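# Insert drive module under blue light and latch it

## Task

Push the drive module completely into the slot in the drive row that sits beneath the blue light, then force its latch handle downward until it locks flat. It only counts if the module and latch stay put with no help from the robot, so release them and pull the grippers away at the end.

## Robot and tools

Robot: two 6-joint Piper arms, left_arm and right_arm, each with a two-finger parallel gripper and a wrist camera. Their bases, in the scene frame, sit at left_arm (-0.030, +0.276, 0) m and right_arm (-0.004, -0.267, 0) m, each turned slightly about z. The scene frame has its origin on the table surface midway between the arms, +x pointing out over the table, +z up, and left_arm on the +y side. The names left and right are labels only, not image sides.

execute_actions takes "actions", a list holding zero or one item, plus an optional "pictures" boolean. An empty list moves nothing and returns the state with camera images. A motion item is {"rows": [...], "steps": n}: n is 5 to 15 control steps of 1/30 s (default 15); rows holds 1 to 15 rows, one used per step, with the last row reused if rows run out. A wait item is {"steps": n} with n up to 300 and no rows; it sends nothing new. A refused call sends nothing at all.

Each row is a single list of 14 numbers covering both arms, even when one arm stays still: left_arm waist, shoulder, elbow, forearm roll, wrist pitch, wrist roll, gripper opening, then the same seven for right_arm. The six joint numbers are absolute target angles in radians (not offsets), in the same form as the Joint positions line. Ranges: waist -2.618 to 2.618, shoulder 0.000 to 3.140, elbow -2.967 to 0.000, forearm roll -1.745 to 1.745, wrist pitch -1.220 to 1.220, wrist roll -2.094 to 2.094. A target more than 0.013 rad outside a range, and farther out than the joint currently is, gets the call refused; real ends may differ by up to 0.013 rad, and a joint driven to its end produces a "joint sent to its limit" note (possibly about an earlier action). The opening is a scale from -1 (closed) to +1 (fully open, 0.070 m pad gap); a full close takes about 1 s.

Motion limits: joint targets advance at no more than 3 rad/s, reaching that speed after 0.6 s, with all joints of an arm timed to arrive together. Each step the sent target stays within 0.867 rad of the measured angle, and if it would put the gripper more than 70 mm from where it is, the whole arm's targets are pulled back. Large moves therefore need several calls. Between calls the arms keep heading toward the last row sent until they settle or a step is HELD. Each result is captured 5 steps before its action ends; those steps run afterwards, and the simulation keeps going while you compose a reply.

Results: the state line gives, per arm, end_effector_position (m, scene frame, the point between the finger pads about 5 mm behind the tips) and end_effector_quat_wxyz; at long reach this reading can be off. The fingers extend along the gripper's +z axis and close along its y axis. Joint positions lists each arm's six angles (rad) then the pad gap (m). grip_measured is the finger opening on the command scale; to hold something, command roughly 0.04 below it (less for a lighter hold). Joint torques follow the joint order and are noisy, offset and non-zero in free air. HELD marks steps where your row was partly or fully not sent; "joint command not followed" means a clearance check altered an arm's targets. TORQUE FAULT means contact reached a joint's load limit (21.6 N m for the first three joints, 7.52 N m for the wrist three, whose motors give only about 4 N m) and that arm halts for 10 s. MOTOR HOT appears from 65 °C; at 80 °C an OVER-TEMPERATURE FAULT drops that arm and its grip.

zoom_image takes "camera" (cam_high, cam_low, cam_left_wrist, cam_right_wrist; each image 672x504) and "region" [x0, y0, x1, y1] in that camera's pixels, origin top-left, at most 504 by 504, and returns an enlarged crop of its latest image.

Typical order: look, study the reference pictures, grasp the drive module, slide it fully into the correct slot, release, press the latch handle flat, then open and withdraw both grippers before calling finished_scene.

Avoid: pushing anything off the table, letting the arms collide or press on each other, slamming or shoving very hard, dropping or letting held parts slip, closing the gripper fast on an object, and holding heavy loads for long. Occasionally an outside force briefly pulls on a held part or nudges a loose object.

Each tool is called after ">>>" as name([rows], argument=value, ...), one row to a line, values as JSON.

## Session

>>> execute_actions(actions=[])

Scene clock: 0.00 s of 6000.00 s.
left_arm: end_effector_position=(+0.1316, +0.6174, +0.2642) grip_measured=+1.00 end_effector_quat_wxyz=(+0.037, -0.153, +0.944, +0.289) | right_arm: end_effector_position=(+0.4785, +0.1560, +0.2392) grip_measured=+0.98 end_effector_quat_wxyz=(+0.565, -0.256, +0.768, +0.158)
Joint positions: left_arm=[ 0.747  1.526 -1.517  0.389  1.195  0.537  0.07 ] | right_arm=[ 0.847  2.135 -1.831 -1.044  0.204  1.043  0.069]
Joint torques (N m, as the arm reports them, + toward a larger angle): no reading
camera_calibration (this result's frames):
cam_left_wrist: T_world_to_cam=[[0.321944, -0.782276, -0.533289, 0.581963], [-0.763019, -0.547855, 0.343012, 0.340921], [-0.560495, 0.296479, -0.77327, 0.216053], [0, 0, 0, 1]] pos_world=[0.193865, 0.577976, 0.360482]
cam_right_wrist: T_world_to_cam=[[0.568121, -0.821203, 0.0535149, -0.157619], [-0.634627, -0.478588, -0.606797, 0.517822], [0.523915, 0.310773, -0.793053, 0.0152718], [0, 0, 0, 1]] pos_world=[0.410169, 0.11364, 0.334759]

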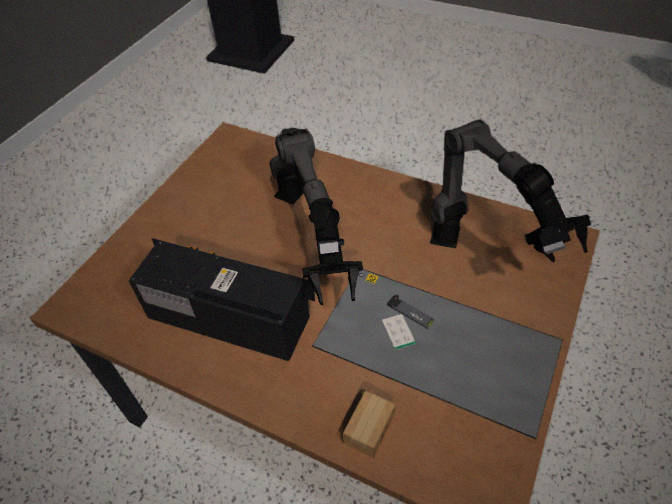

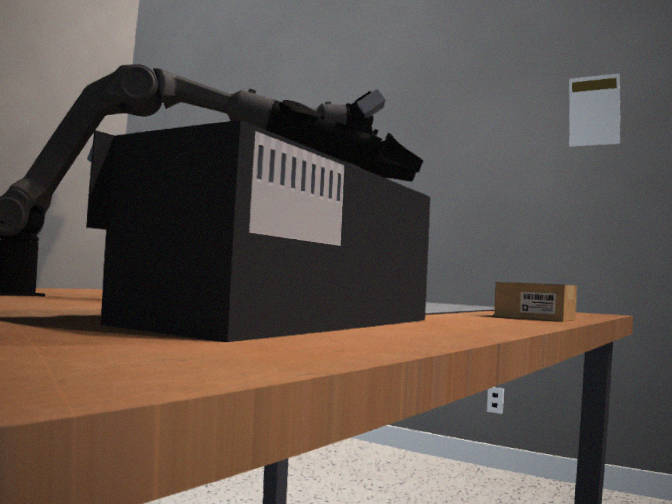

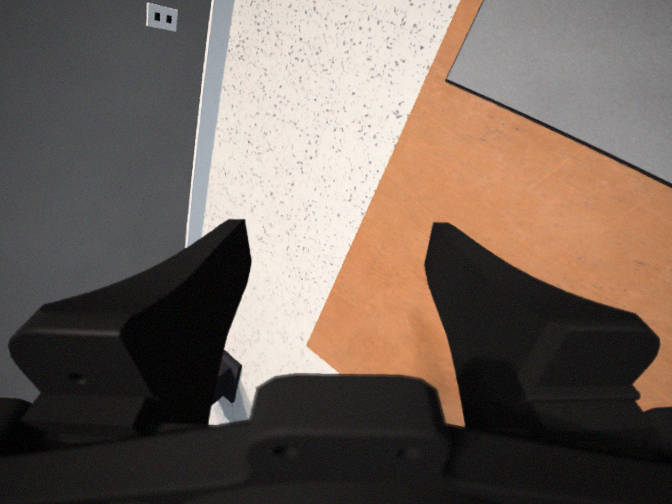

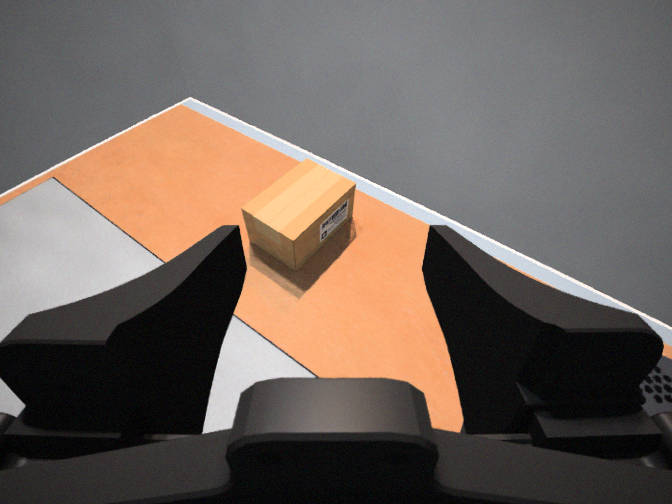

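>>> show_instructions()

>>> zoom_image(camera="cam_high", region=[130, 220, 450, 360])

Reference images for this scene: manual page 1, manual page 2, manual page 3, manual page 4, manual page 5, manual page 6.

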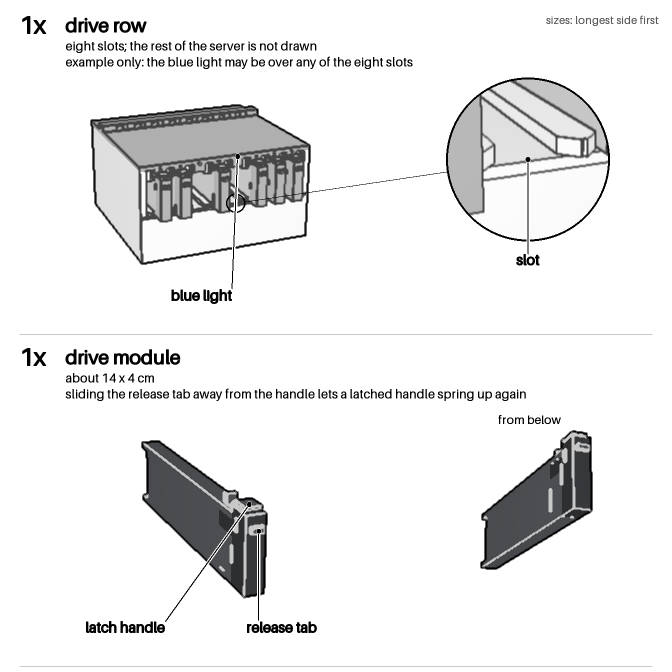

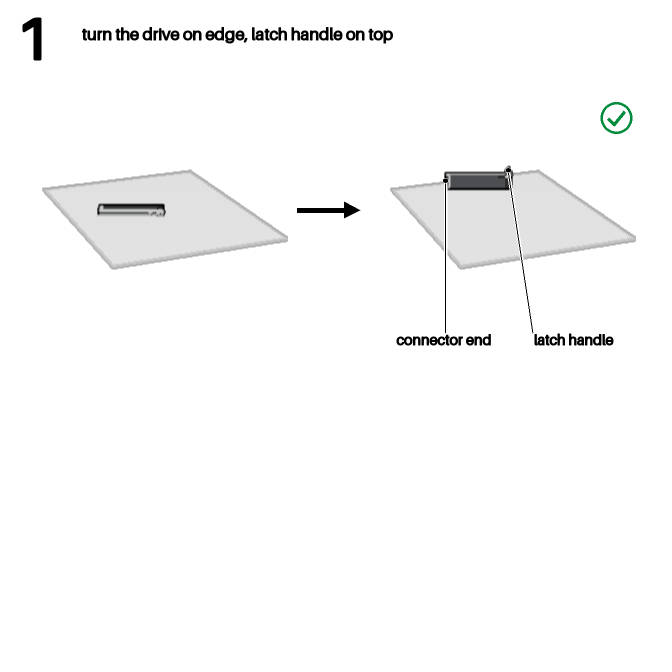

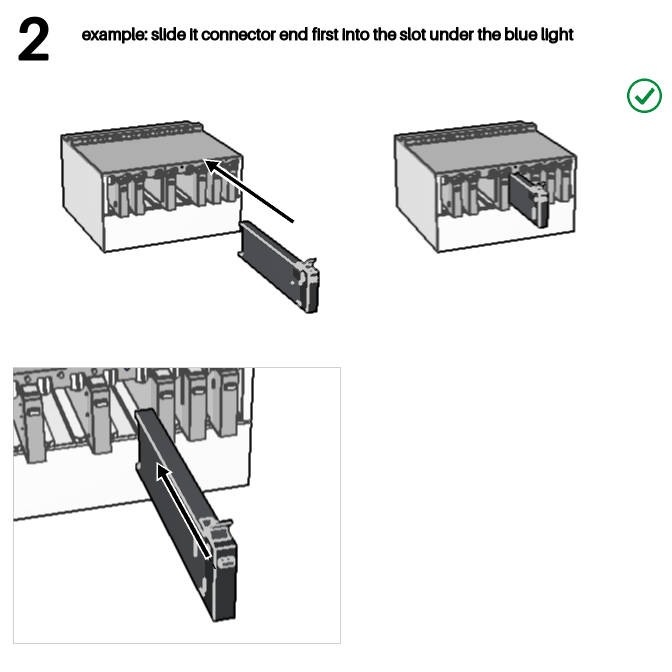

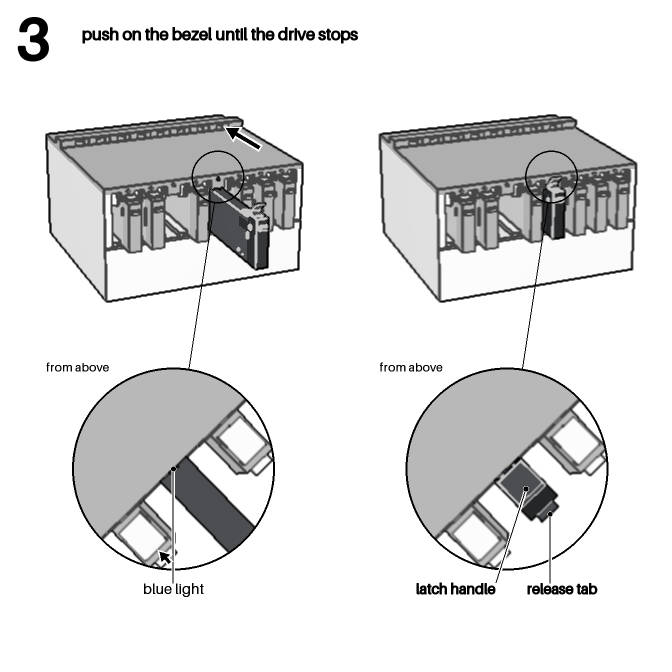

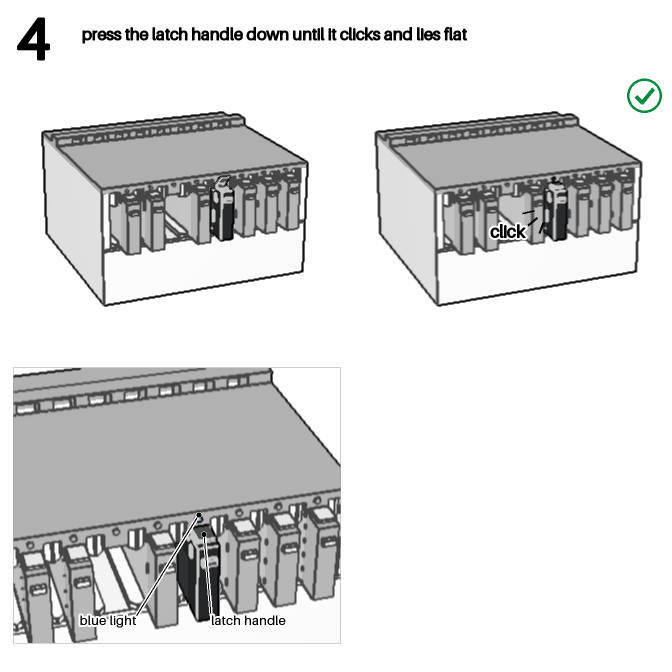

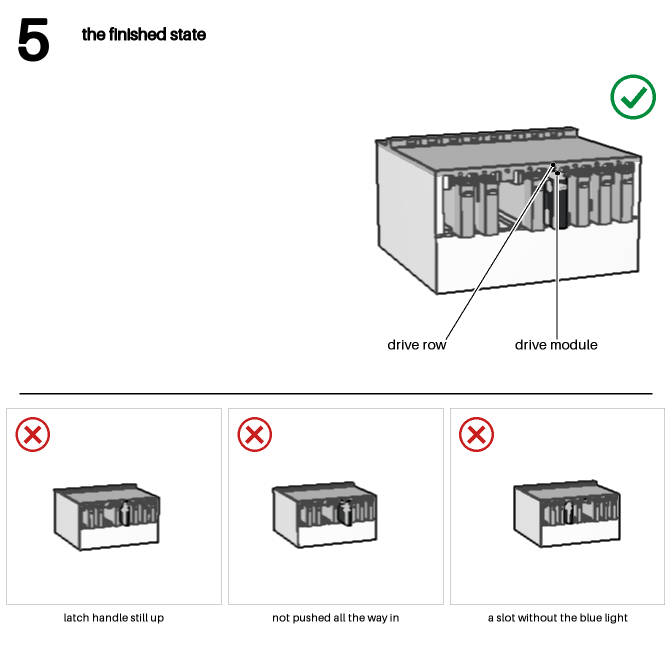

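Region (130, 220, 450, 360) of cam_high's 672x504 image, scaled by 1.575, with more detail than that image has; it fills the top 220 rows of this view, and the rest is white.

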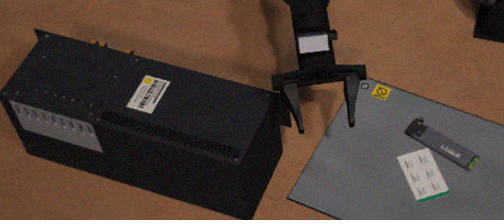

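>>> execute_actions([
  {"rows": [[-0.138,1.948,-1.494,0,1.205,-1.32,1,0.2,1.2,-1.0,0,1.0,0,1]], "steps": 15},
])

>>> execute_actions([
  {"steps": 25},
], pictures=true)

Scene clock: 2.50 s of 6000.00 s.
left_arm: end_effector_position=(+0.2144, +0.5735, +0.2217) grip_measured=+1.00 end_effector_quat_wxyz=(+0.077, -0.162, +0.960, +0.215) | right_arm: end_effector_position=(+0.4971, +0.0363, +0.2494) grip_measured=+0.98 end_effector_quat_wxyz=(+0.535, -0.184, +0.822, +0.066)
Joint positions: left_arm=[ 0.551  1.62  -1.513  0.302  1.196  0.329  0.07 ] | right_arm=[ 0.714  1.95  -1.661 -0.853  0.368  0.852  0.069]
Joint torques (N m, as the arm reports them, + toward a larger angle): left_arm=[-0.23 -3.6  -3.36  0.15 -0.1  -0.39] | right_arm=[-0.34 -7.92 -3.32  0.   -0.27 -0.22]
Steps of this call (steps 1 to 65: nothing new was sent; steps 66 to 75: the first 10 steps of this action). Readings (joint positions):
66: left_arm=[0.747 1.526 -1.517 0.389 1.195 0.537] | right_arm=[0.847 2.135 -1.831 -1.044 0.204 1.043]
67: left_arm=[0.744 1.527 -1.517 0.389 1.195 0.535] | right_arm=[0.846 2.133 -1.828 -1.041 0.206 1.040]
69: left_arm=[0.721 1.537 -1.517 0.379 1.195 0.510] | right_arm=[0.829 2.111 -1.804 -1.016 0.227 1.015]
73: left_arm=[0.610 1.591 -1.515 0.328 1.196 0.396] | right_arm=[0.752 2.007 -1.709 -0.911 0.321 0.910]
75: the state above

Scene clock: 3.33 s of 6000.00 s.
left_arm: end_effector_position=(+0.3482, +0.3446, +0.1029) grip_measured=+1.00 end_effector_quat_wxyz=(+0.037, -0.504, +0.863, +0.011) | right_arm: end_effector_position=(+0.2861, -0.2281, +0.1975) grip_measured=+0.98 end_effector_quat_wxyz=(+0.235, -0.064, +0.970, +0.008)
Joint positions: left_arm=[-0.02   1.892 -1.497  0.052  1.204 -0.922  0.07 ] | right_arm=[ 0.217  1.223 -1.021 -0.027  0.981  0.027  0.069]
Joint torques (N m, as the arm reports them, + toward a larger angle): left_arm=[-0.36 -4.65 -3.11 -0.06  0.26 -0.31] | right_arm=[ 0.2  -2.41 -4.   -0.16 -0.66  0.15]
Kept back: nothing.
Steps of this call (steps 1 to 5: the last 5 steps of your previous action; steps 6 to 25: the robot went on to your last target). Readings (joint positions):
1: left_arm=[0.522 1.633 -1.512 0.289 1.197 0.294] | right_arm=[0.695 1.923 -1.637 -0.822 0.391 0.821]
2: left_arm=[0.494 1.647 -1.512 0.277 1.197 0.259] | right_arm=[0.676 1.895 -1.613 -0.791 0.414 0.790]
4: left_arm=[0.439 1.673 -1.510 0.253 1.198 0.185] | right_arm=[0.638 1.839 -1.564 -0.728 0.461 0.727]
8: left_arm=[0.334 1.723 -1.507 0.207 1.199 0.024] | right_arm=[0.560 1.725 -1.464 -0.598 0.557 0.597]
25: the state above
camera_calibration (this result's frames):
cam_left_wrist: T_world_to_cam=[[0.876138, -0.481695, 0.0187848, -0.140549], [-0.422065, -0.747687, 0.512665, 0.344723], [-0.232903, -0.457094, -0.858383, 0.447937], [0, 0, 0, 1]] pos_world=[0.372961, 0.394792, 0.210414]
cam_right_wrist: T_world_to_cam=[[0.128683, -0.991432, 0.0224374, -0.268487], [-0.984152, -0.124889, 0.125889, 0.222625], [-0.122008, -0.0382816, -0.991791, 0.346747], [0, 0, 0, 1]] pos_world=[0.295952, -0.225109, 0.321898]

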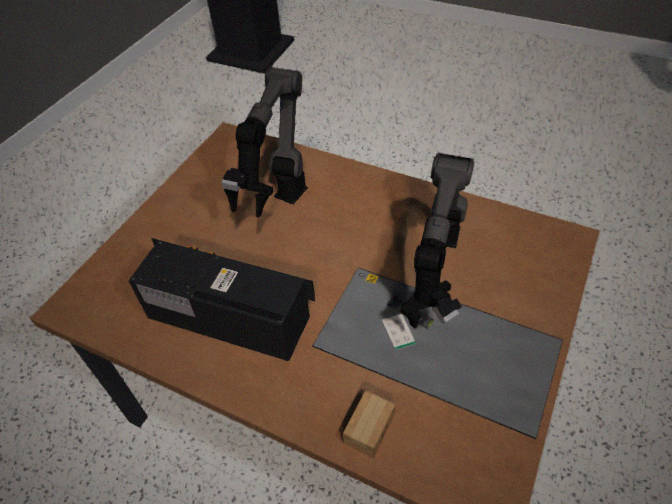

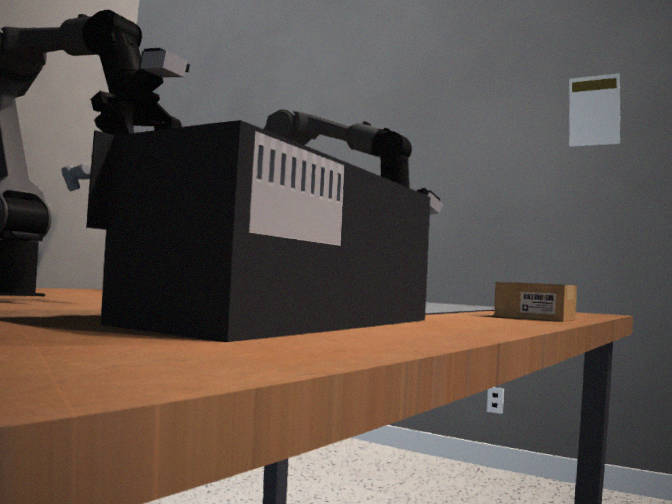

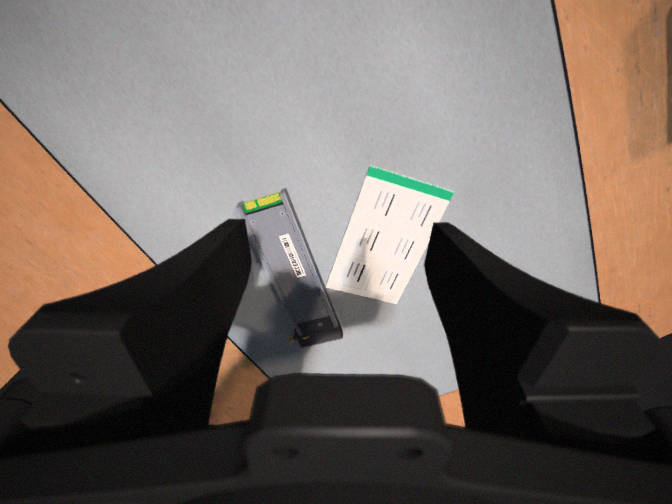

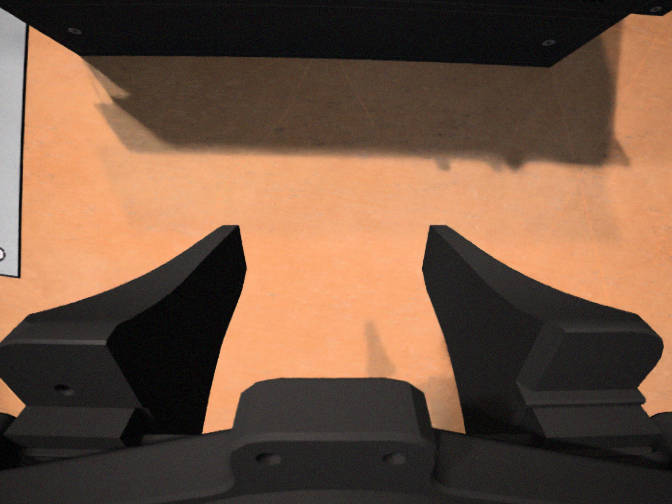

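>>> execute_actions([
  {"steps": 12},
], pictures=true)

Scene clock: 3.73 s of 6000.00 s.
left_arm: end_effector_position=(+0.3509, +0.2885, +0.0801) grip_measured=+1.00 end_effector_quat_wxyz=(-0.001, -0.627, +0.779, +0.000) | right_arm: end_effector_position=(+0.2763, -0.2293, +0.1946) grip_measured=+0.98 end_effector_quat_wxyz=(+0.226, -0.064, +0.972, +0.015)
Joint positions: left_arm=[-0.138  1.948 -1.494 -0.     1.205 -1.32   0.07 ] | right_arm=[ 0.2    1.2   -0.999  0.     1.    -0.     0.069]
Joint torques (N m, as the arm reports them, + toward a larger angle): left_arm=[ 0.26 -5.08 -3.13  0.    0.33  0.09] | right_arm=[ 0.59 -2.37 -4.74 -0.2  -0.46  0.07]
Kept back: nothing.
Steps of this call (steps 1 to 12: the robot went on to your last target). Readings (joint positions):
1: left_arm=[-0.039 1.901 -1.497 0.044 1.204 -0.986] | right_arm=[0.208 1.210 -1.009 -0.012 0.992 0.012]
2: left_arm=[-0.056 1.909 -1.496 0.036 1.204 -1.045] | right_arm=[0.202 1.201 -1.002 -0.003 0.999 0.003]
4: left_arm=[-0.086 1.923 -1.495 0.022 1.204 -1.145] | right_arm=[0.200 1.198 -0.999 0.001 1.001 -0.001]
8: left_arm=[-0.126 1.942 -1.494 0.006 1.205 -1.277] | right_arm=[0.200 1.199 -0.999 0.001 1.000 -0.000]
12: the state above
camera_calibration (this result's frames):
cam_left_wrist: T_world_to_cam=[[0.97898, -0.203952, -0.00109613, -0.284096], [-0.166073, -0.800254, 0.576206, 0.235844], [-0.118396, -0.563912, -0.817304, 0.390693], [0, 0, 0, 1]] pos_world=[0.363548, 0.351109, 0.183109]
cam_right_wrist: T_world_to_cam=[[0.132961, -0.991093, 0.00747656, -0.266539], [-0.981025, -0.130529, 0.143359, 0.207596], [-0.141106, -0.0263958, -0.989643, 0.350204], [0, 0, 0, 1]] pos_world=[0.288512, -0.227824, 0.318809]

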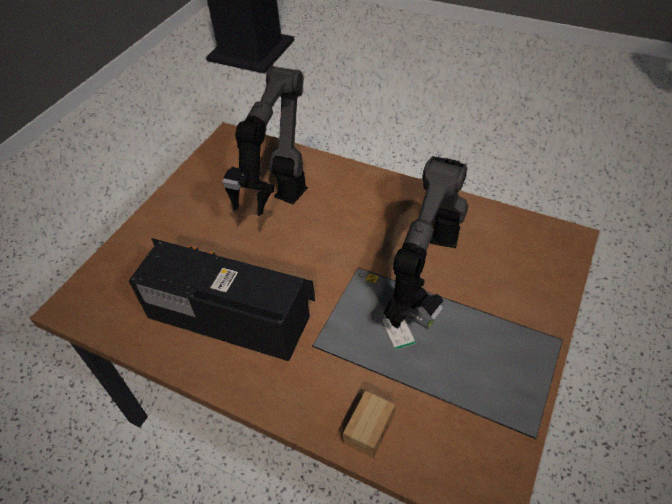

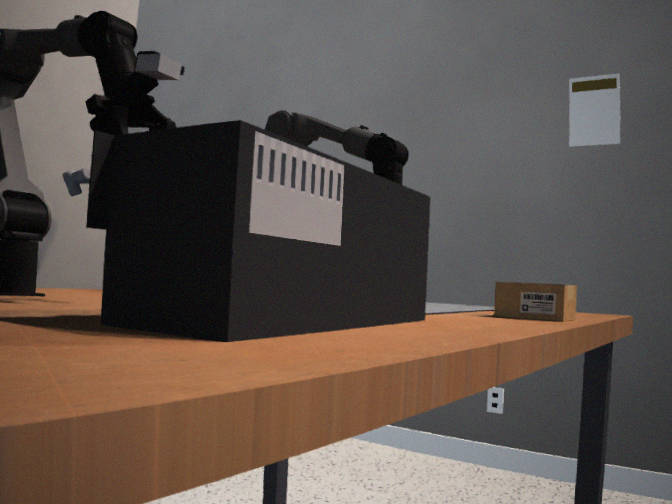

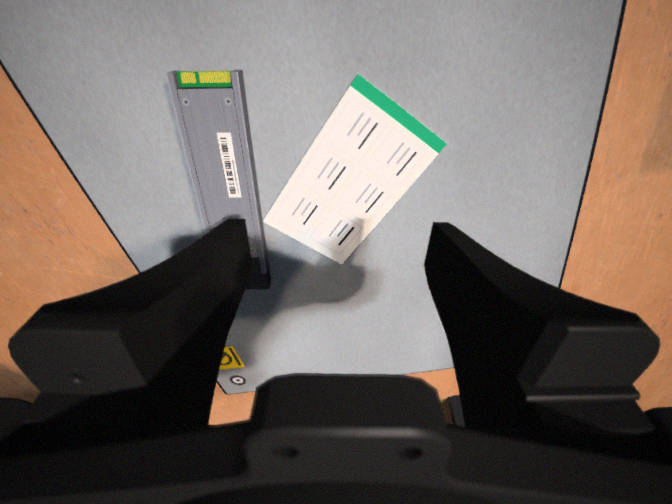

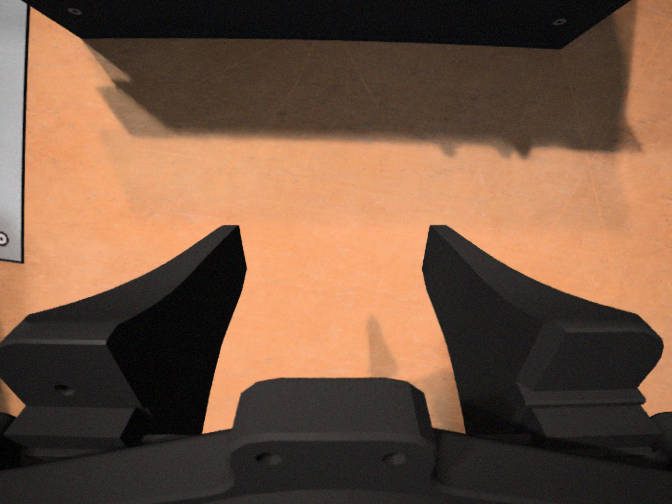

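>>> execute_actions([
  {"rows": [[-0.096,1.763,-1.133,0,1.028,-1.28,1,0.2,1.2,-1.0,0,1.0,0,1]], "steps": 15},
])

>>> execute_actions([
  {"rows": [[-0.096,1.86,-1.034,0,0.832,-1.28,1,0.2,1.2,-1.0,0,1.0,0,1]], "steps": 15},
], pictures=true)

Scene clock: 4.40 s of 6000.00 s.
left_arm: end_effector_position=(+0.3104, +0.2965, +0.0677) grip_measured=+1.00 end_effector_quat_wxyz=(-0.001, -0.627, +0.779, +0.001) | right_arm: end_effector_position=(+0.2765, -0.2293, +0.1949) grip_measured=+0.98 end_effector_quat_wxyz=(+0.227, -0.064, +0.972, +0.015)
Joint positions: left_arm=[-0.111  1.83  -1.261 -0.     1.092 -1.294  0.07 ] | right_arm=[ 0.2    1.2   -1.     0.     1.    -0.     0.069]
Joint torques (N m, as the arm reports them, + toward a larger angle): left_arm=[ 0.13 -4.97 -4.18  0.    0.05  0.1 ] | right_arm=[ 0.51 -2.34 -4.74 -0.18 -0.32  0.07]
Steps of this call (steps 1 to 10: the robot went on to your last target; steps 11 to 20: the first 10 steps of this action). Readings (joint positions):
11: left_arm=[-0.138 1.948 -1.494 -0.000 1.205 -1.320] | right_arm=[0.200 1.200 -1.000 0.000 1.000 -0.000]
12: left_arm=[-0.138 1.947 -1.491 -0.000 1.204 -1.320] | right_arm=[0.200 1.200 -1.000 0.000 1.000 -0.000]
14: left_arm=[-0.135 1.936 -1.467 -0.000 1.192 -1.317] | right_arm=[0.200 1.200 -1.000 0.000 1.000 -0.000]
18: left_arm=[-0.121 1.875 -1.348 -0.000 1.134 -1.304] | right_arm=[0.200 1.200 -1.000 0.000 1.000 -0.000]
20: the state above

Scene clock: 4.90 s of 6000.00 s.
left_arm: end_effector_position=(+0.2854, +0.2998, +0.0105) grip_measured=+1.00 end_effector_quat_wxyz=(-0.001, -0.627, +0.779, +0.001) | right_arm: end_effector_position=(+0.2765, -0.2293, +0.1949) grip_measured=+0.98 end_effector_quat_wxyz=(+0.227, -0.064, +0.972, +0.015)
Joint positions: left_arm=[-0.096  1.854 -1.036 -0.     0.842 -1.28   0.07 ] | right_arm=[ 0.2    1.2   -1.    -0.     1.     0.     0.069]
Joint torques (N m, as the arm reports them, + toward a larger angle): left_arm=[ 0.09 -5.33 -3.36  0.04  0.37  0.14] | right_arm=[ 0.31 -2.33 -4.71 -0.18 -0.25  0.06]
Steps of this call (steps 1 to 5: the last 5 steps of your previous action; steps 6 to 15: the first 10 steps of this action). Readings (joint positions):
6: left_arm=[-0.096 1.763 -1.132 -0.000 1.029 -1.280] | right_arm=[0.200 1.200 -1.000 0.000 1.000 -0.000]
7: left_arm=[-0.096 1.763 -1.126 -0.000 1.023 -1.280] | right_arm=[0.200 1.200 -1.000 0.000 1.000 -0.000]
9: left_arm=[-0.096 1.770 -1.104 -0.000 0.992 -1.280] | right_arm=[0.200 1.200 -1.000 0.000 1.000 0.000]
13: left_arm=[-0.096 1.828 -1.049 -0.000 0.877 -1.280] | right_arm=[0.200 1.200 -1.000 -0.000 1.000 0.000]
15: the state above
camera_calibration (this result's frames):
cam_left_wrist: T_world_to_cam=[[0.979435, -0.201751, -0.00181974, -0.218599], [-0.163835, -0.800568, 0.576411, 0.273536], [-0.117748, -0.564259, -0.817158, 0.332399], [0, 0, 0, 1]] pos_world=[0.298058, 0.362441, 0.113556]
cam_right_wrist: T_world_to_cam=[[0.133139, -0.991067, 0.00770577, -0.266621], [-0.981119, -0.130694, 0.142567, 0.207946], [-0.140287, -0.0265415, -0.989755, 0.3503], [0, 0, 0, 1]] pos_world=[0.288659, -0.227764, 0.31912]

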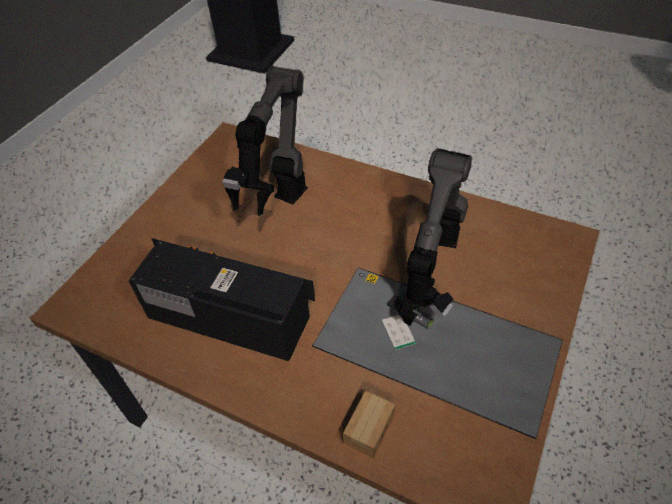

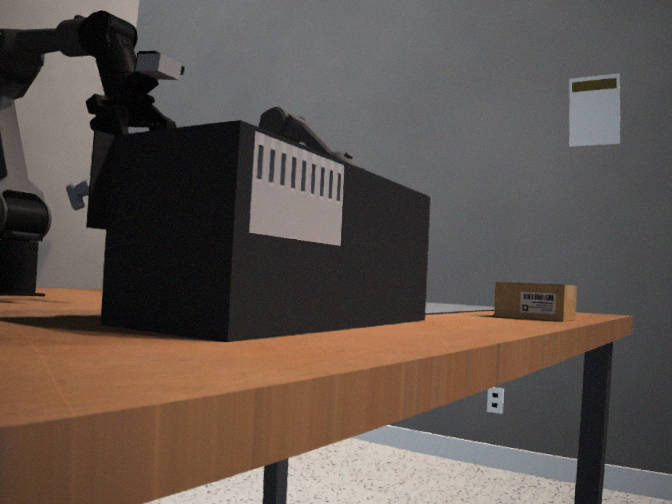

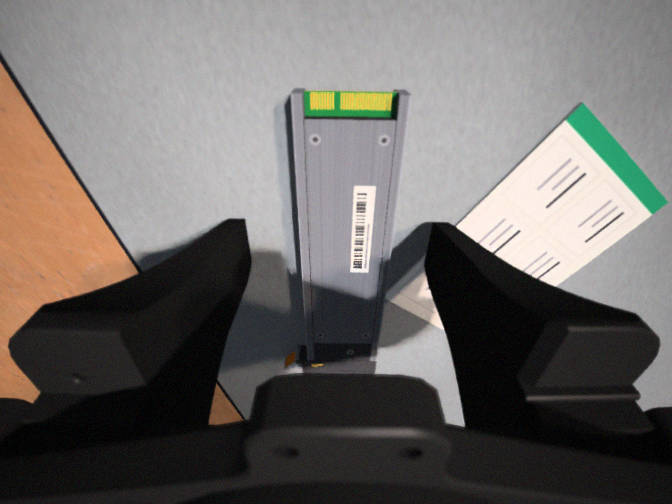

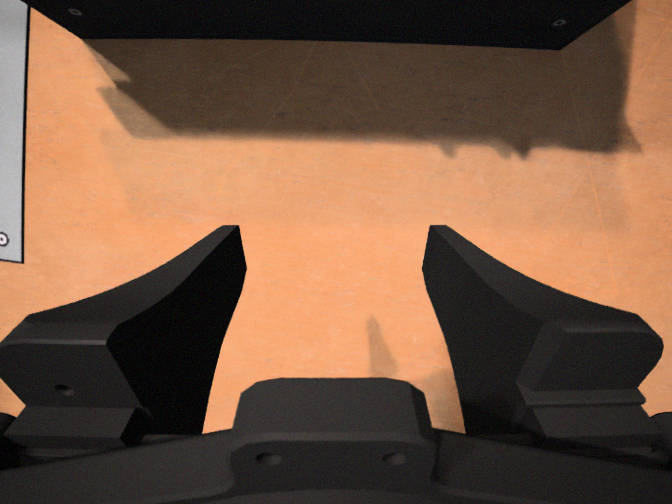

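Good. Close and lift.

>>> execute_actions([
  {"rows": [[-0.096,1.86,-1.034,0,0.832,-1.28,-0.3,0.2,1.2,-1.0,0,1.0,0,1]], "steps": 15},
])

>>> execute_actions([
  {"steps": 12},
])

>>> execute_actions([
  {"rows": [[-0.096,1.6,-1.2,0,0.9,-1.28,-0.3,0.2,1.2,-1.0,0,1.0,0,1]], "steps": 15},
])

>>> execute_actions([
  {"rows": [[-1.372,2.0,-1.1,0,-1.0,1.57,-0.3,0.2,1.0,-1.0,0,1.0,0,1]], "steps": 15},
])

>>> execute_actions([
  {"steps": 45},
], pictures=true)

Scene clock: 5.53 s of 6000.00 s.
left_arm: end_effector_position=(+0.2863, +0.2998, +0.0081) grip_measured=+0.37 end_effector_quat_wxyz=(+0.000, -0.627, +0.779, -0.000) | right_arm: end_effector_position=(+0.2765, -0.2293, +0.1949) grip_measured=+0.98 end_effector_quat_wxyz=(+0.227, -0.064, +0.972, +0.015)
Joint positions: left_arm=[-0.096  1.86  -1.034 -0.     0.832 -1.28   0.048] | right_arm=[ 0.2    1.2   -1.    -0.     1.     0.     0.069]
Joint torques (N m, as the arm reports them, + toward a larger angle): left_arm=[-0.16 -4.63 -2.93  0.07  0.26  0.01] | right_arm=[ 0.59 -2.28 -4.73 -0.18 -0.17  0.08]
Steps of this call (steps 1 to 5: the last 5 steps of your previous action; steps 6 to 9: the robot went on to your last target; steps 10 to 19: the first 10 steps of this action). Readings (joint positions):
10: left_arm=[-0.096 1.860 -1.034 -0.000 0.832 -1.280] | right_arm=[0.200 1.200 -1.000 -0.000 1.000 0.000]
11: left_arm=[-0.096 1.860 -1.034 -0.000 0.832 -1.280] | right_arm=[0.200 1.200 -1.000 -0.000 1.000 0.000]
13: left_arm=[-0.096 1.860 -1.034 -0.000 0.832 -1.280] | right_arm=[0.200 1.200 -1.000 -0.000 1.000 0.000]
17: left_arm=[-0.096 1.860 -1.034 -0.000 0.832 -1.280] | right_arm=[0.200 1.200 -1.000 -0.000 1.000 0.000]
19: the state above

Scene clock: 5.93 s of 6000.00 s.
left_arm: end_effector_position=(+0.2863, +0.2998, +0.0081) grip_measured=-0.03 end_effector_quat_wxyz=(-0.000, -0.627, +0.779, -0.000) | right_arm: end_effector_position=(+0.2765, -0.2293, +0.1948) grip_measured=+0.98 end_effector_quat_wxyz=(+0.227, -0.064, +0.972, +0.015)
Joint positions: left_arm=[-0.096  1.86  -1.034 -0.     0.832 -1.28   0.034] | right_arm=[ 0.2    1.2   -1.    -0.     1.     0.     0.069]
Joint torques (N m, as the arm reports them, + toward a larger angle): left_arm=[-0.34 -5.   -2.78  0.08  0.39 -0.04] | right_arm=[ 0.41 -2.35 -4.73 -0.17 -0.21  0.06]
Kept back: nothing.
Steps of this call (steps 1 to 5: the last 5 steps of your previous action; steps 6 to 12: the robot went on to your last target). Readings (joint positions):
1: left_arm=[-0.096 1.860 -1.034 -0.000 0.832 -1.280] | right_arm=[0.200 1.200 -1.000 -0.000 1.000 0.000]
2: left_arm=[-0.096 1.860 -1.034 -0.000 0.832 -1.280] | right_arm=[0.200 1.200 -1.000 -0.000 1.000 0.000]
4: left_arm=[-0.096 1.860 -1.034 -0.000 0.832 -1.280] | right_arm=[0.200 1.200 -1.000 -0.000 1.000 0.000]
8: left_arm=[-0.096 1.860 -1.034 -0.000 0.832 -1.280] | right_arm=[0.200 1.200 -1.000 -0.000 1.000 0.000]
12: the state above

Scene clock: 6.27 s of 6000.00 s.
left_arm: end_effector_position=(+0.3309, +0.3032, +0.1060) grip_measured=-0.03 end_effector_quat_wxyz=(+0.112, -0.622, +0.772, -0.077) | right_arm: end_effector_position=(+0.2765, -0.2293, +0.1948) grip_measured=+0.98 end_effector_quat_wxyz=(+0.227, -0.064, +0.972, +0.015)
Joint positions: left_arm=[-0.096  1.663 -1.161 -0.     0.883 -1.28   0.034] | right_arm=[ 0.2    1.2   -1.    -0.     1.     0.     0.069]
Joint torques (N m, as the arm reports them, + toward a larger angle): left_arm=[-0.29 -3.88 -3.51  0.09 -0.07 -0.06] | right_arm=[ 0.46 -2.34 -4.79 -0.19 -0.21  0.08]
Steps of this call (steps 1 to 10: the first 10 steps of this action). Readings (joint positions):
1: left_arm=[-0.096 1.860 -1.034 -0.000 0.832 -1.280] | right_arm=[0.200 1.200 -1.000 -0.000 1.000 0.000]
2: left_arm=[-0.096 1.858 -1.035 -0.000 0.833 -1.280] | right_arm=[0.200 1.200 -1.000 -0.000 1.000 0.000]
4: left_arm=[-0.096 1.835 -1.048 -0.000 0.840 -1.280] | right_arm=[0.200 1.200 -1.000 -0.000 1.000 0.000]
8: left_arm=[-0.096 1.724 -1.121 -0.000 0.868 -1.280] | right_arm=[0.200 1.200 -1.000 -0.000 1.000 0.000]
10: the state above

Scene clock: 6.77 s of 6000.00 s.
left_arm: end_effector_position=(+0.3732, +0.2203, +0.1162) grip_measured=-0.03 end_effector_quat_wxyz=(+0.187, -0.437, +0.871, -0.128) | right_arm: end_effector_position=(+0.2589, -0.2316, +0.2458) grip_measured=+0.98 end_effector_quat_wxyz=(+0.315, -0.063, +0.947, +0.021)
Joint positions: left_arm=[-0.308  1.691 -1.178  0.001  0.688 -1.067  0.034] | right_arm=[ 0.2    1.016 -1.001 -0.     1.     0.     0.069]
Joint torques (N m, as the arm reports them, + toward a larger angle): left_arm=[-0.2  -4.26 -3.7  -0.07 -0.8   0.13] | right_arm=[ 0.44 -0.35 -4.36 -0.19 -0.3   0.05]
Steps of this call (steps 1 to 5: the last 5 steps of your previous action; steps 6 to 15: the first 10 steps of this action). Readings (joint positions):
6: left_arm=[-0.096 1.597 -1.202 -0.000 0.900 -1.280] | right_arm=[0.200 1.200 -1.000 -0.000 1.000 0.000]
7: left_arm=[-0.099 1.599 -1.201 0.000 0.898 -1.277] | right_arm=[0.200 1.198 -1.000 -0.000 1.000 0.000]
9: left_arm=[-0.123 1.611 -1.198 0.001 0.874 -1.253] | right_arm=[0.200 1.176 -1.000 -0.000 1.000 0.000]
13: left_arm=[-0.239 1.663 -1.185 0.001 0.757 -1.136] | right_arm=[0.200 1.062 -1.000 -0.000 1.000 0.000]
15: the state above

Scene clock: 8.27 s of 6000.00 s.
left_arm: end_effector_position=(+0.2020, -0.2355, +0.2225) grip_measured=-0.02 end_effector_quat_wxyz=(+0.737, +0.616, +0.279, +0.001) | right_arm: end_effector_position=(+0.2568, -0.2319, +0.2495) grip_measured=+0.98 end_effector_quat_wxyz=(+0.322, -0.063, +0.944, +0.021)
Joint positions: left_arm=[-1.316  1.983 -1.105  0.001 -0.877  1.146  0.034] | right_arm=[ 0.2    1.001 -1.    -0.     1.     0.     0.069]
Joint torques (N m, as the arm reports them, + toward a larger angle): left_arm=[-0.15 -5.32 -3.27 -0.2  -1.61 -0.33] | right_arm=[ 0.27 -1.4  -3.28 -0.09 -0.65  0.08]
Kept back: nothing.
Steps of this call (steps 1 to 5: the last 5 steps of your previous action; steps 6 to 45: the robot went on to your last target). Readings (joint positions):
1: left_arm=[-0.343 1.703 -1.175 0.001 0.654 -1.033] | right_arm=[0.200 1.004 -1.001 -0.000 1.000 0.000]
2: left_arm=[-0.377 1.716 -1.172 0.001 0.620 -0.999] | right_arm=[0.200 0.997 -1.001 -0.000 1.000 0.000]
4: left_arm=[-0.444 1.738 -1.166 0.001 0.554 -0.932] | right_arm=[0.200 0.997 -1.001 -0.000 1.000 0.000]
8: left_arm=[-0.576 1.777 -1.156 0.001 0.421 -0.800] | right_arm=[0.200 0.999 -1.001 -0.000 1.000 0.000]
45: the state above
camera_calibration (this result's frames):
cam_left_wrist: T_world_to_cam=[[-0.351404, -0.245089, -0.903574, 0.214749], [0.450224, 0.801964, -0.392622, 0.178166], [0.820861, -0.54478, -0.171468, -0.134921], [0, 0, 0, 1]] pos_world=[0.106, -0.163752, 0.240859]
cam_right_wrist: T_world_to_cam=[[0.13168, -0.99126, 0.00796463, -0.266772], [-0.989679, -0.13192, -0.0559697, 0.231887], [0.0565312, -0.000512333, -0.998401, 0.359176], [0, 0, 0, 1]] pos_world=[0.244318, -0.233666, 0.373705]

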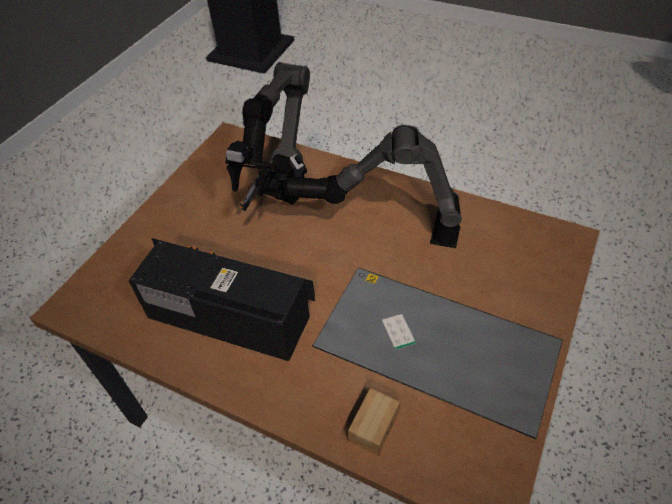

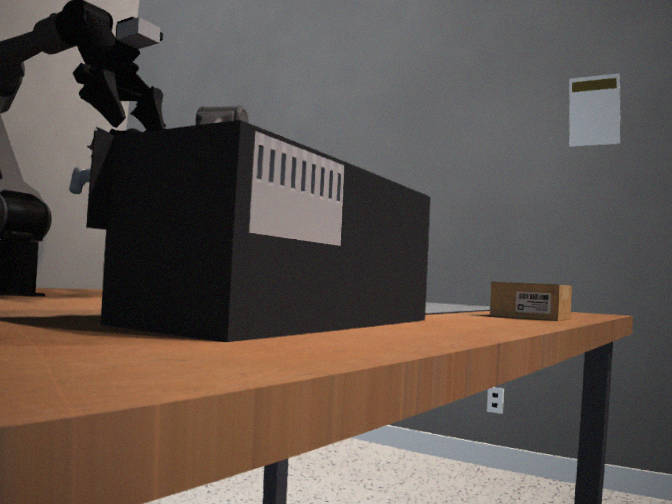

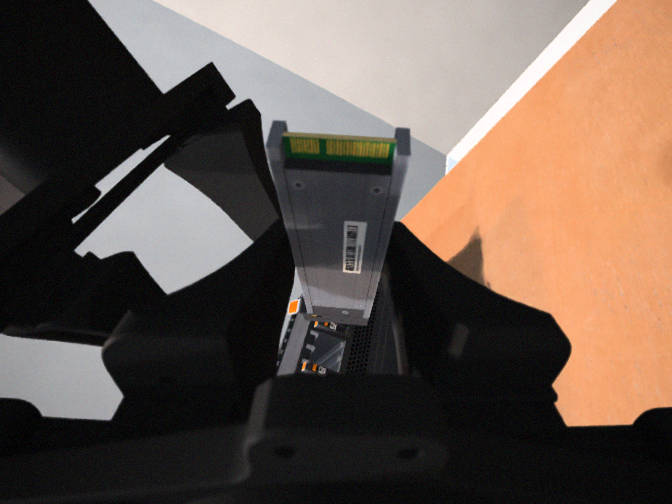

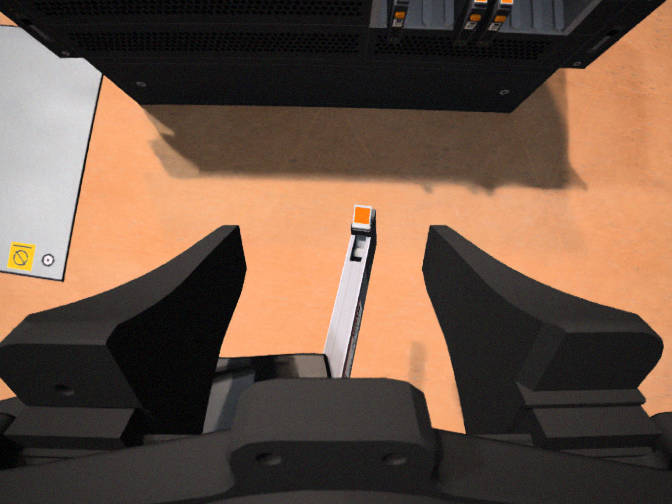

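>>> execute_actions([
  {"rows": [[-1.372,2.274,-1.007,0,-1.18,1.57,-0.3,0.2,0.9,-1.1,0,1.0,0,1]], "steps": 15},
])

>>> execute_actions([
  {"steps": 20},
], pictures=true)

Scene clock: 8.80 s of 6000.00 s.
left_arm: end_effector_position=(+0.1726, -0.2424, +0.1299) grip_measured=-0.02 end_effector_quat_wxyz=(+0.713, +0.676, +0.128, +0.135) | right_arm: end_effector_position=(+0.2496, -0.2329, +0.3182) grip_measured=+0.98 end_effector_quat_wxyz=(+0.420, -0.060, +0.905, +0.028)
Joint positions: left_arm=[-1.369  2.199 -1.032 -0.    -1.132  1.57   0.034] | right_arm=[ 0.2    0.895 -1.104 -0.     0.999  0.     0.069]
Joint torques (N m, as the arm reports them, + toward a larger angle): left_arm=[-0.4  -6.14 -2.67 -0.12 -1.76 -0.34] | right_arm=[ 0.   -0.81 -3.05  0.01 -0.53  0.08]
Steps of this call (steps 1 to 6: the robot went on to your last target; steps 7 to 16: the first 10 steps of this action). Readings (joint positions):
7: left_arm=[-1.362 1.997 -1.101 0.000 -0.977 1.490] | right_arm=[0.200 1.001 -1.000 -0.000 1.000 0.000]
8: left_arm=[-1.364 2.000 -1.100 0.000 -0.988 1.517] | right_arm=[0.200 0.999 -1.001 -0.000 1.000 0.000]
10: left_arm=[-1.365 2.025 -1.093 -0.000 -1.024 1.554] | right_arm=[0.200 0.977 -1.023 -0.000 1.000 0.000]
14: left_arm=[-1.368 2.137 -1.054 -0.000 -1.097 1.570] | right_arm=[0.200 0.900 -1.100 -0.000 0.999 0.000]
16: the state above

Scene clock: 9.47 s of 6000.00 s.
left_arm: end_effector_position=(+0.1689, -0.2367, +0.0900) grip_measured=-0.02 end_effector_quat_wxyz=(+0.695, +0.695, +0.131, +0.130) | right_arm: end_effector_position=(+0.2501, -0.2328, +0.3152) grip_measured=+0.98 end_effector_quat_wxyz=(+0.415, -0.060, +0.907, +0.027)
Joint positions: left_arm=[-1.372  2.274 -1.007 -0.    -1.18   1.57   0.034] | right_arm=[ 0.2    0.9   -1.1   -0.     1.     0.     0.069]
Joint torques (N m, as the arm reports them, + toward a larger angle): left_arm=[-0.5  -7.24 -3.19 -0.03 -1.61 -0.35] | right_arm=[-0.28 -0.63 -2.95  0.12 -0.49  0.04]
Kept back: nothing.
Steps of this call (steps 1 to 5: the last 5 steps of your previous action; steps 6 to 20: the robot went on to your last target). Readings (joint positions):
1: left_arm=[-1.370 2.227 -1.022 -0.000 -1.148 1.570] | right_arm=[0.200 0.897 -1.103 -0.000 0.999 0.000]
2: left_arm=[-1.371 2.249 -1.014 -0.000 -1.161 1.570] | right_arm=[0.200 0.898 -1.102 -0.000 0.999 0.000]
4: left_arm=[-1.372 2.275 -1.005 -0.000 -1.176 1.570] | right_arm=[0.200 0.899 -1.101 -0.000 0.999 0.000]
8: left_arm=[-1.372 2.276 -1.006 -0.000 -1.180 1.570] | right_arm=[0.200 0.900 -1.100 -0.000 1.000 0.000]
20: the state above
camera_calibration (this result's frames):
cam_left_wrist: T_world_to_cam=[[-0.0111131, -0.00463219, -0.999928, 0.091192], [0.552901, 0.833187, -0.0100046, 0.0975892], [0.833173, -0.552972, -0.00669813, -0.149986], [0, 0, 0, 1]] pos_world=[0.0720203, -0.163826, 0.0911572]
cam_right_wrist: T_world_to_cam=[[0.130118, -0.991469, 0.00768971, -0.266871], [-0.958727, -0.12779, -0.253994, 0.284513], [0.25281, 0.0256767, -0.967175, 0.372361], [0, 0, 0, 1]] pos_world=[0.213358, -0.237797, 0.434455]

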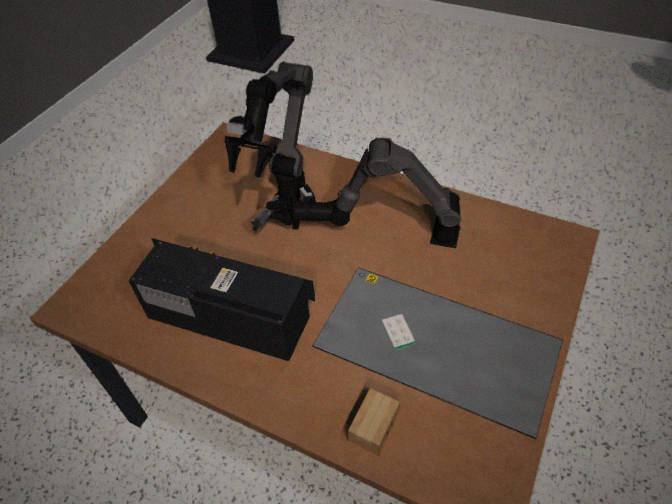

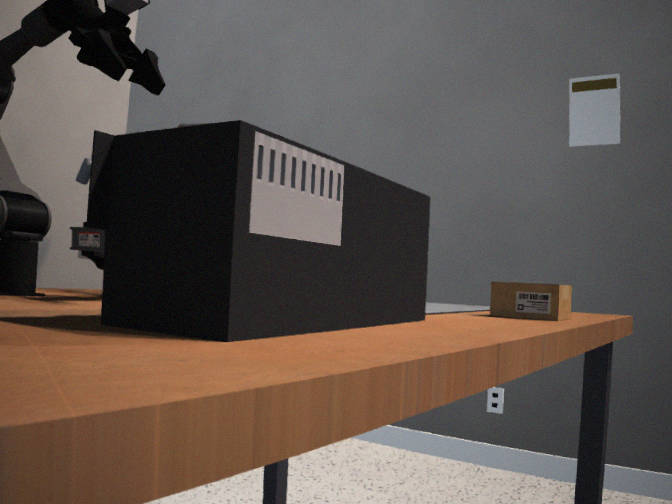

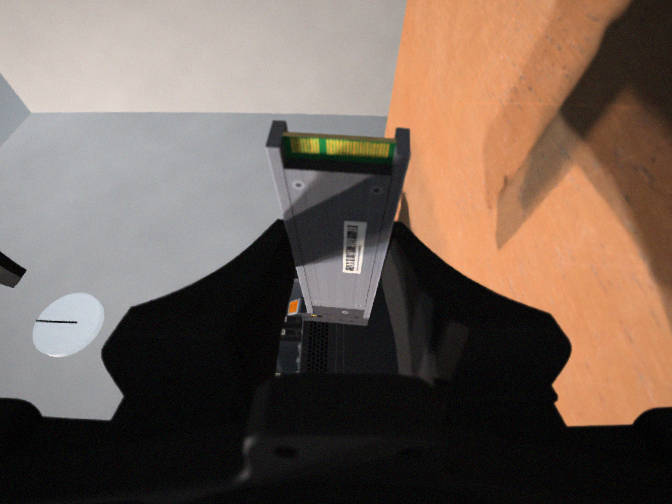

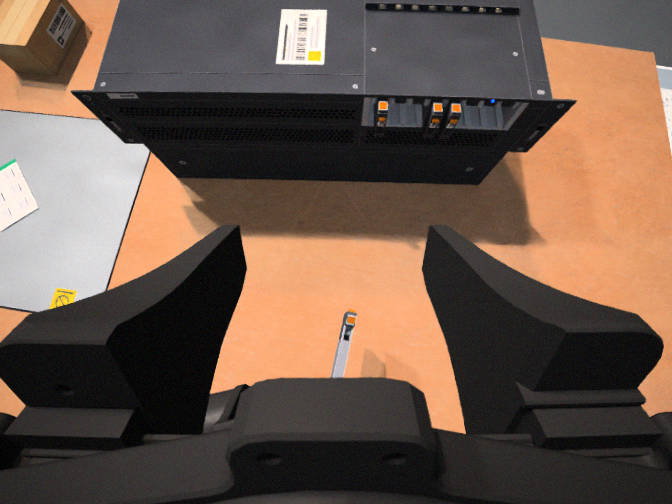

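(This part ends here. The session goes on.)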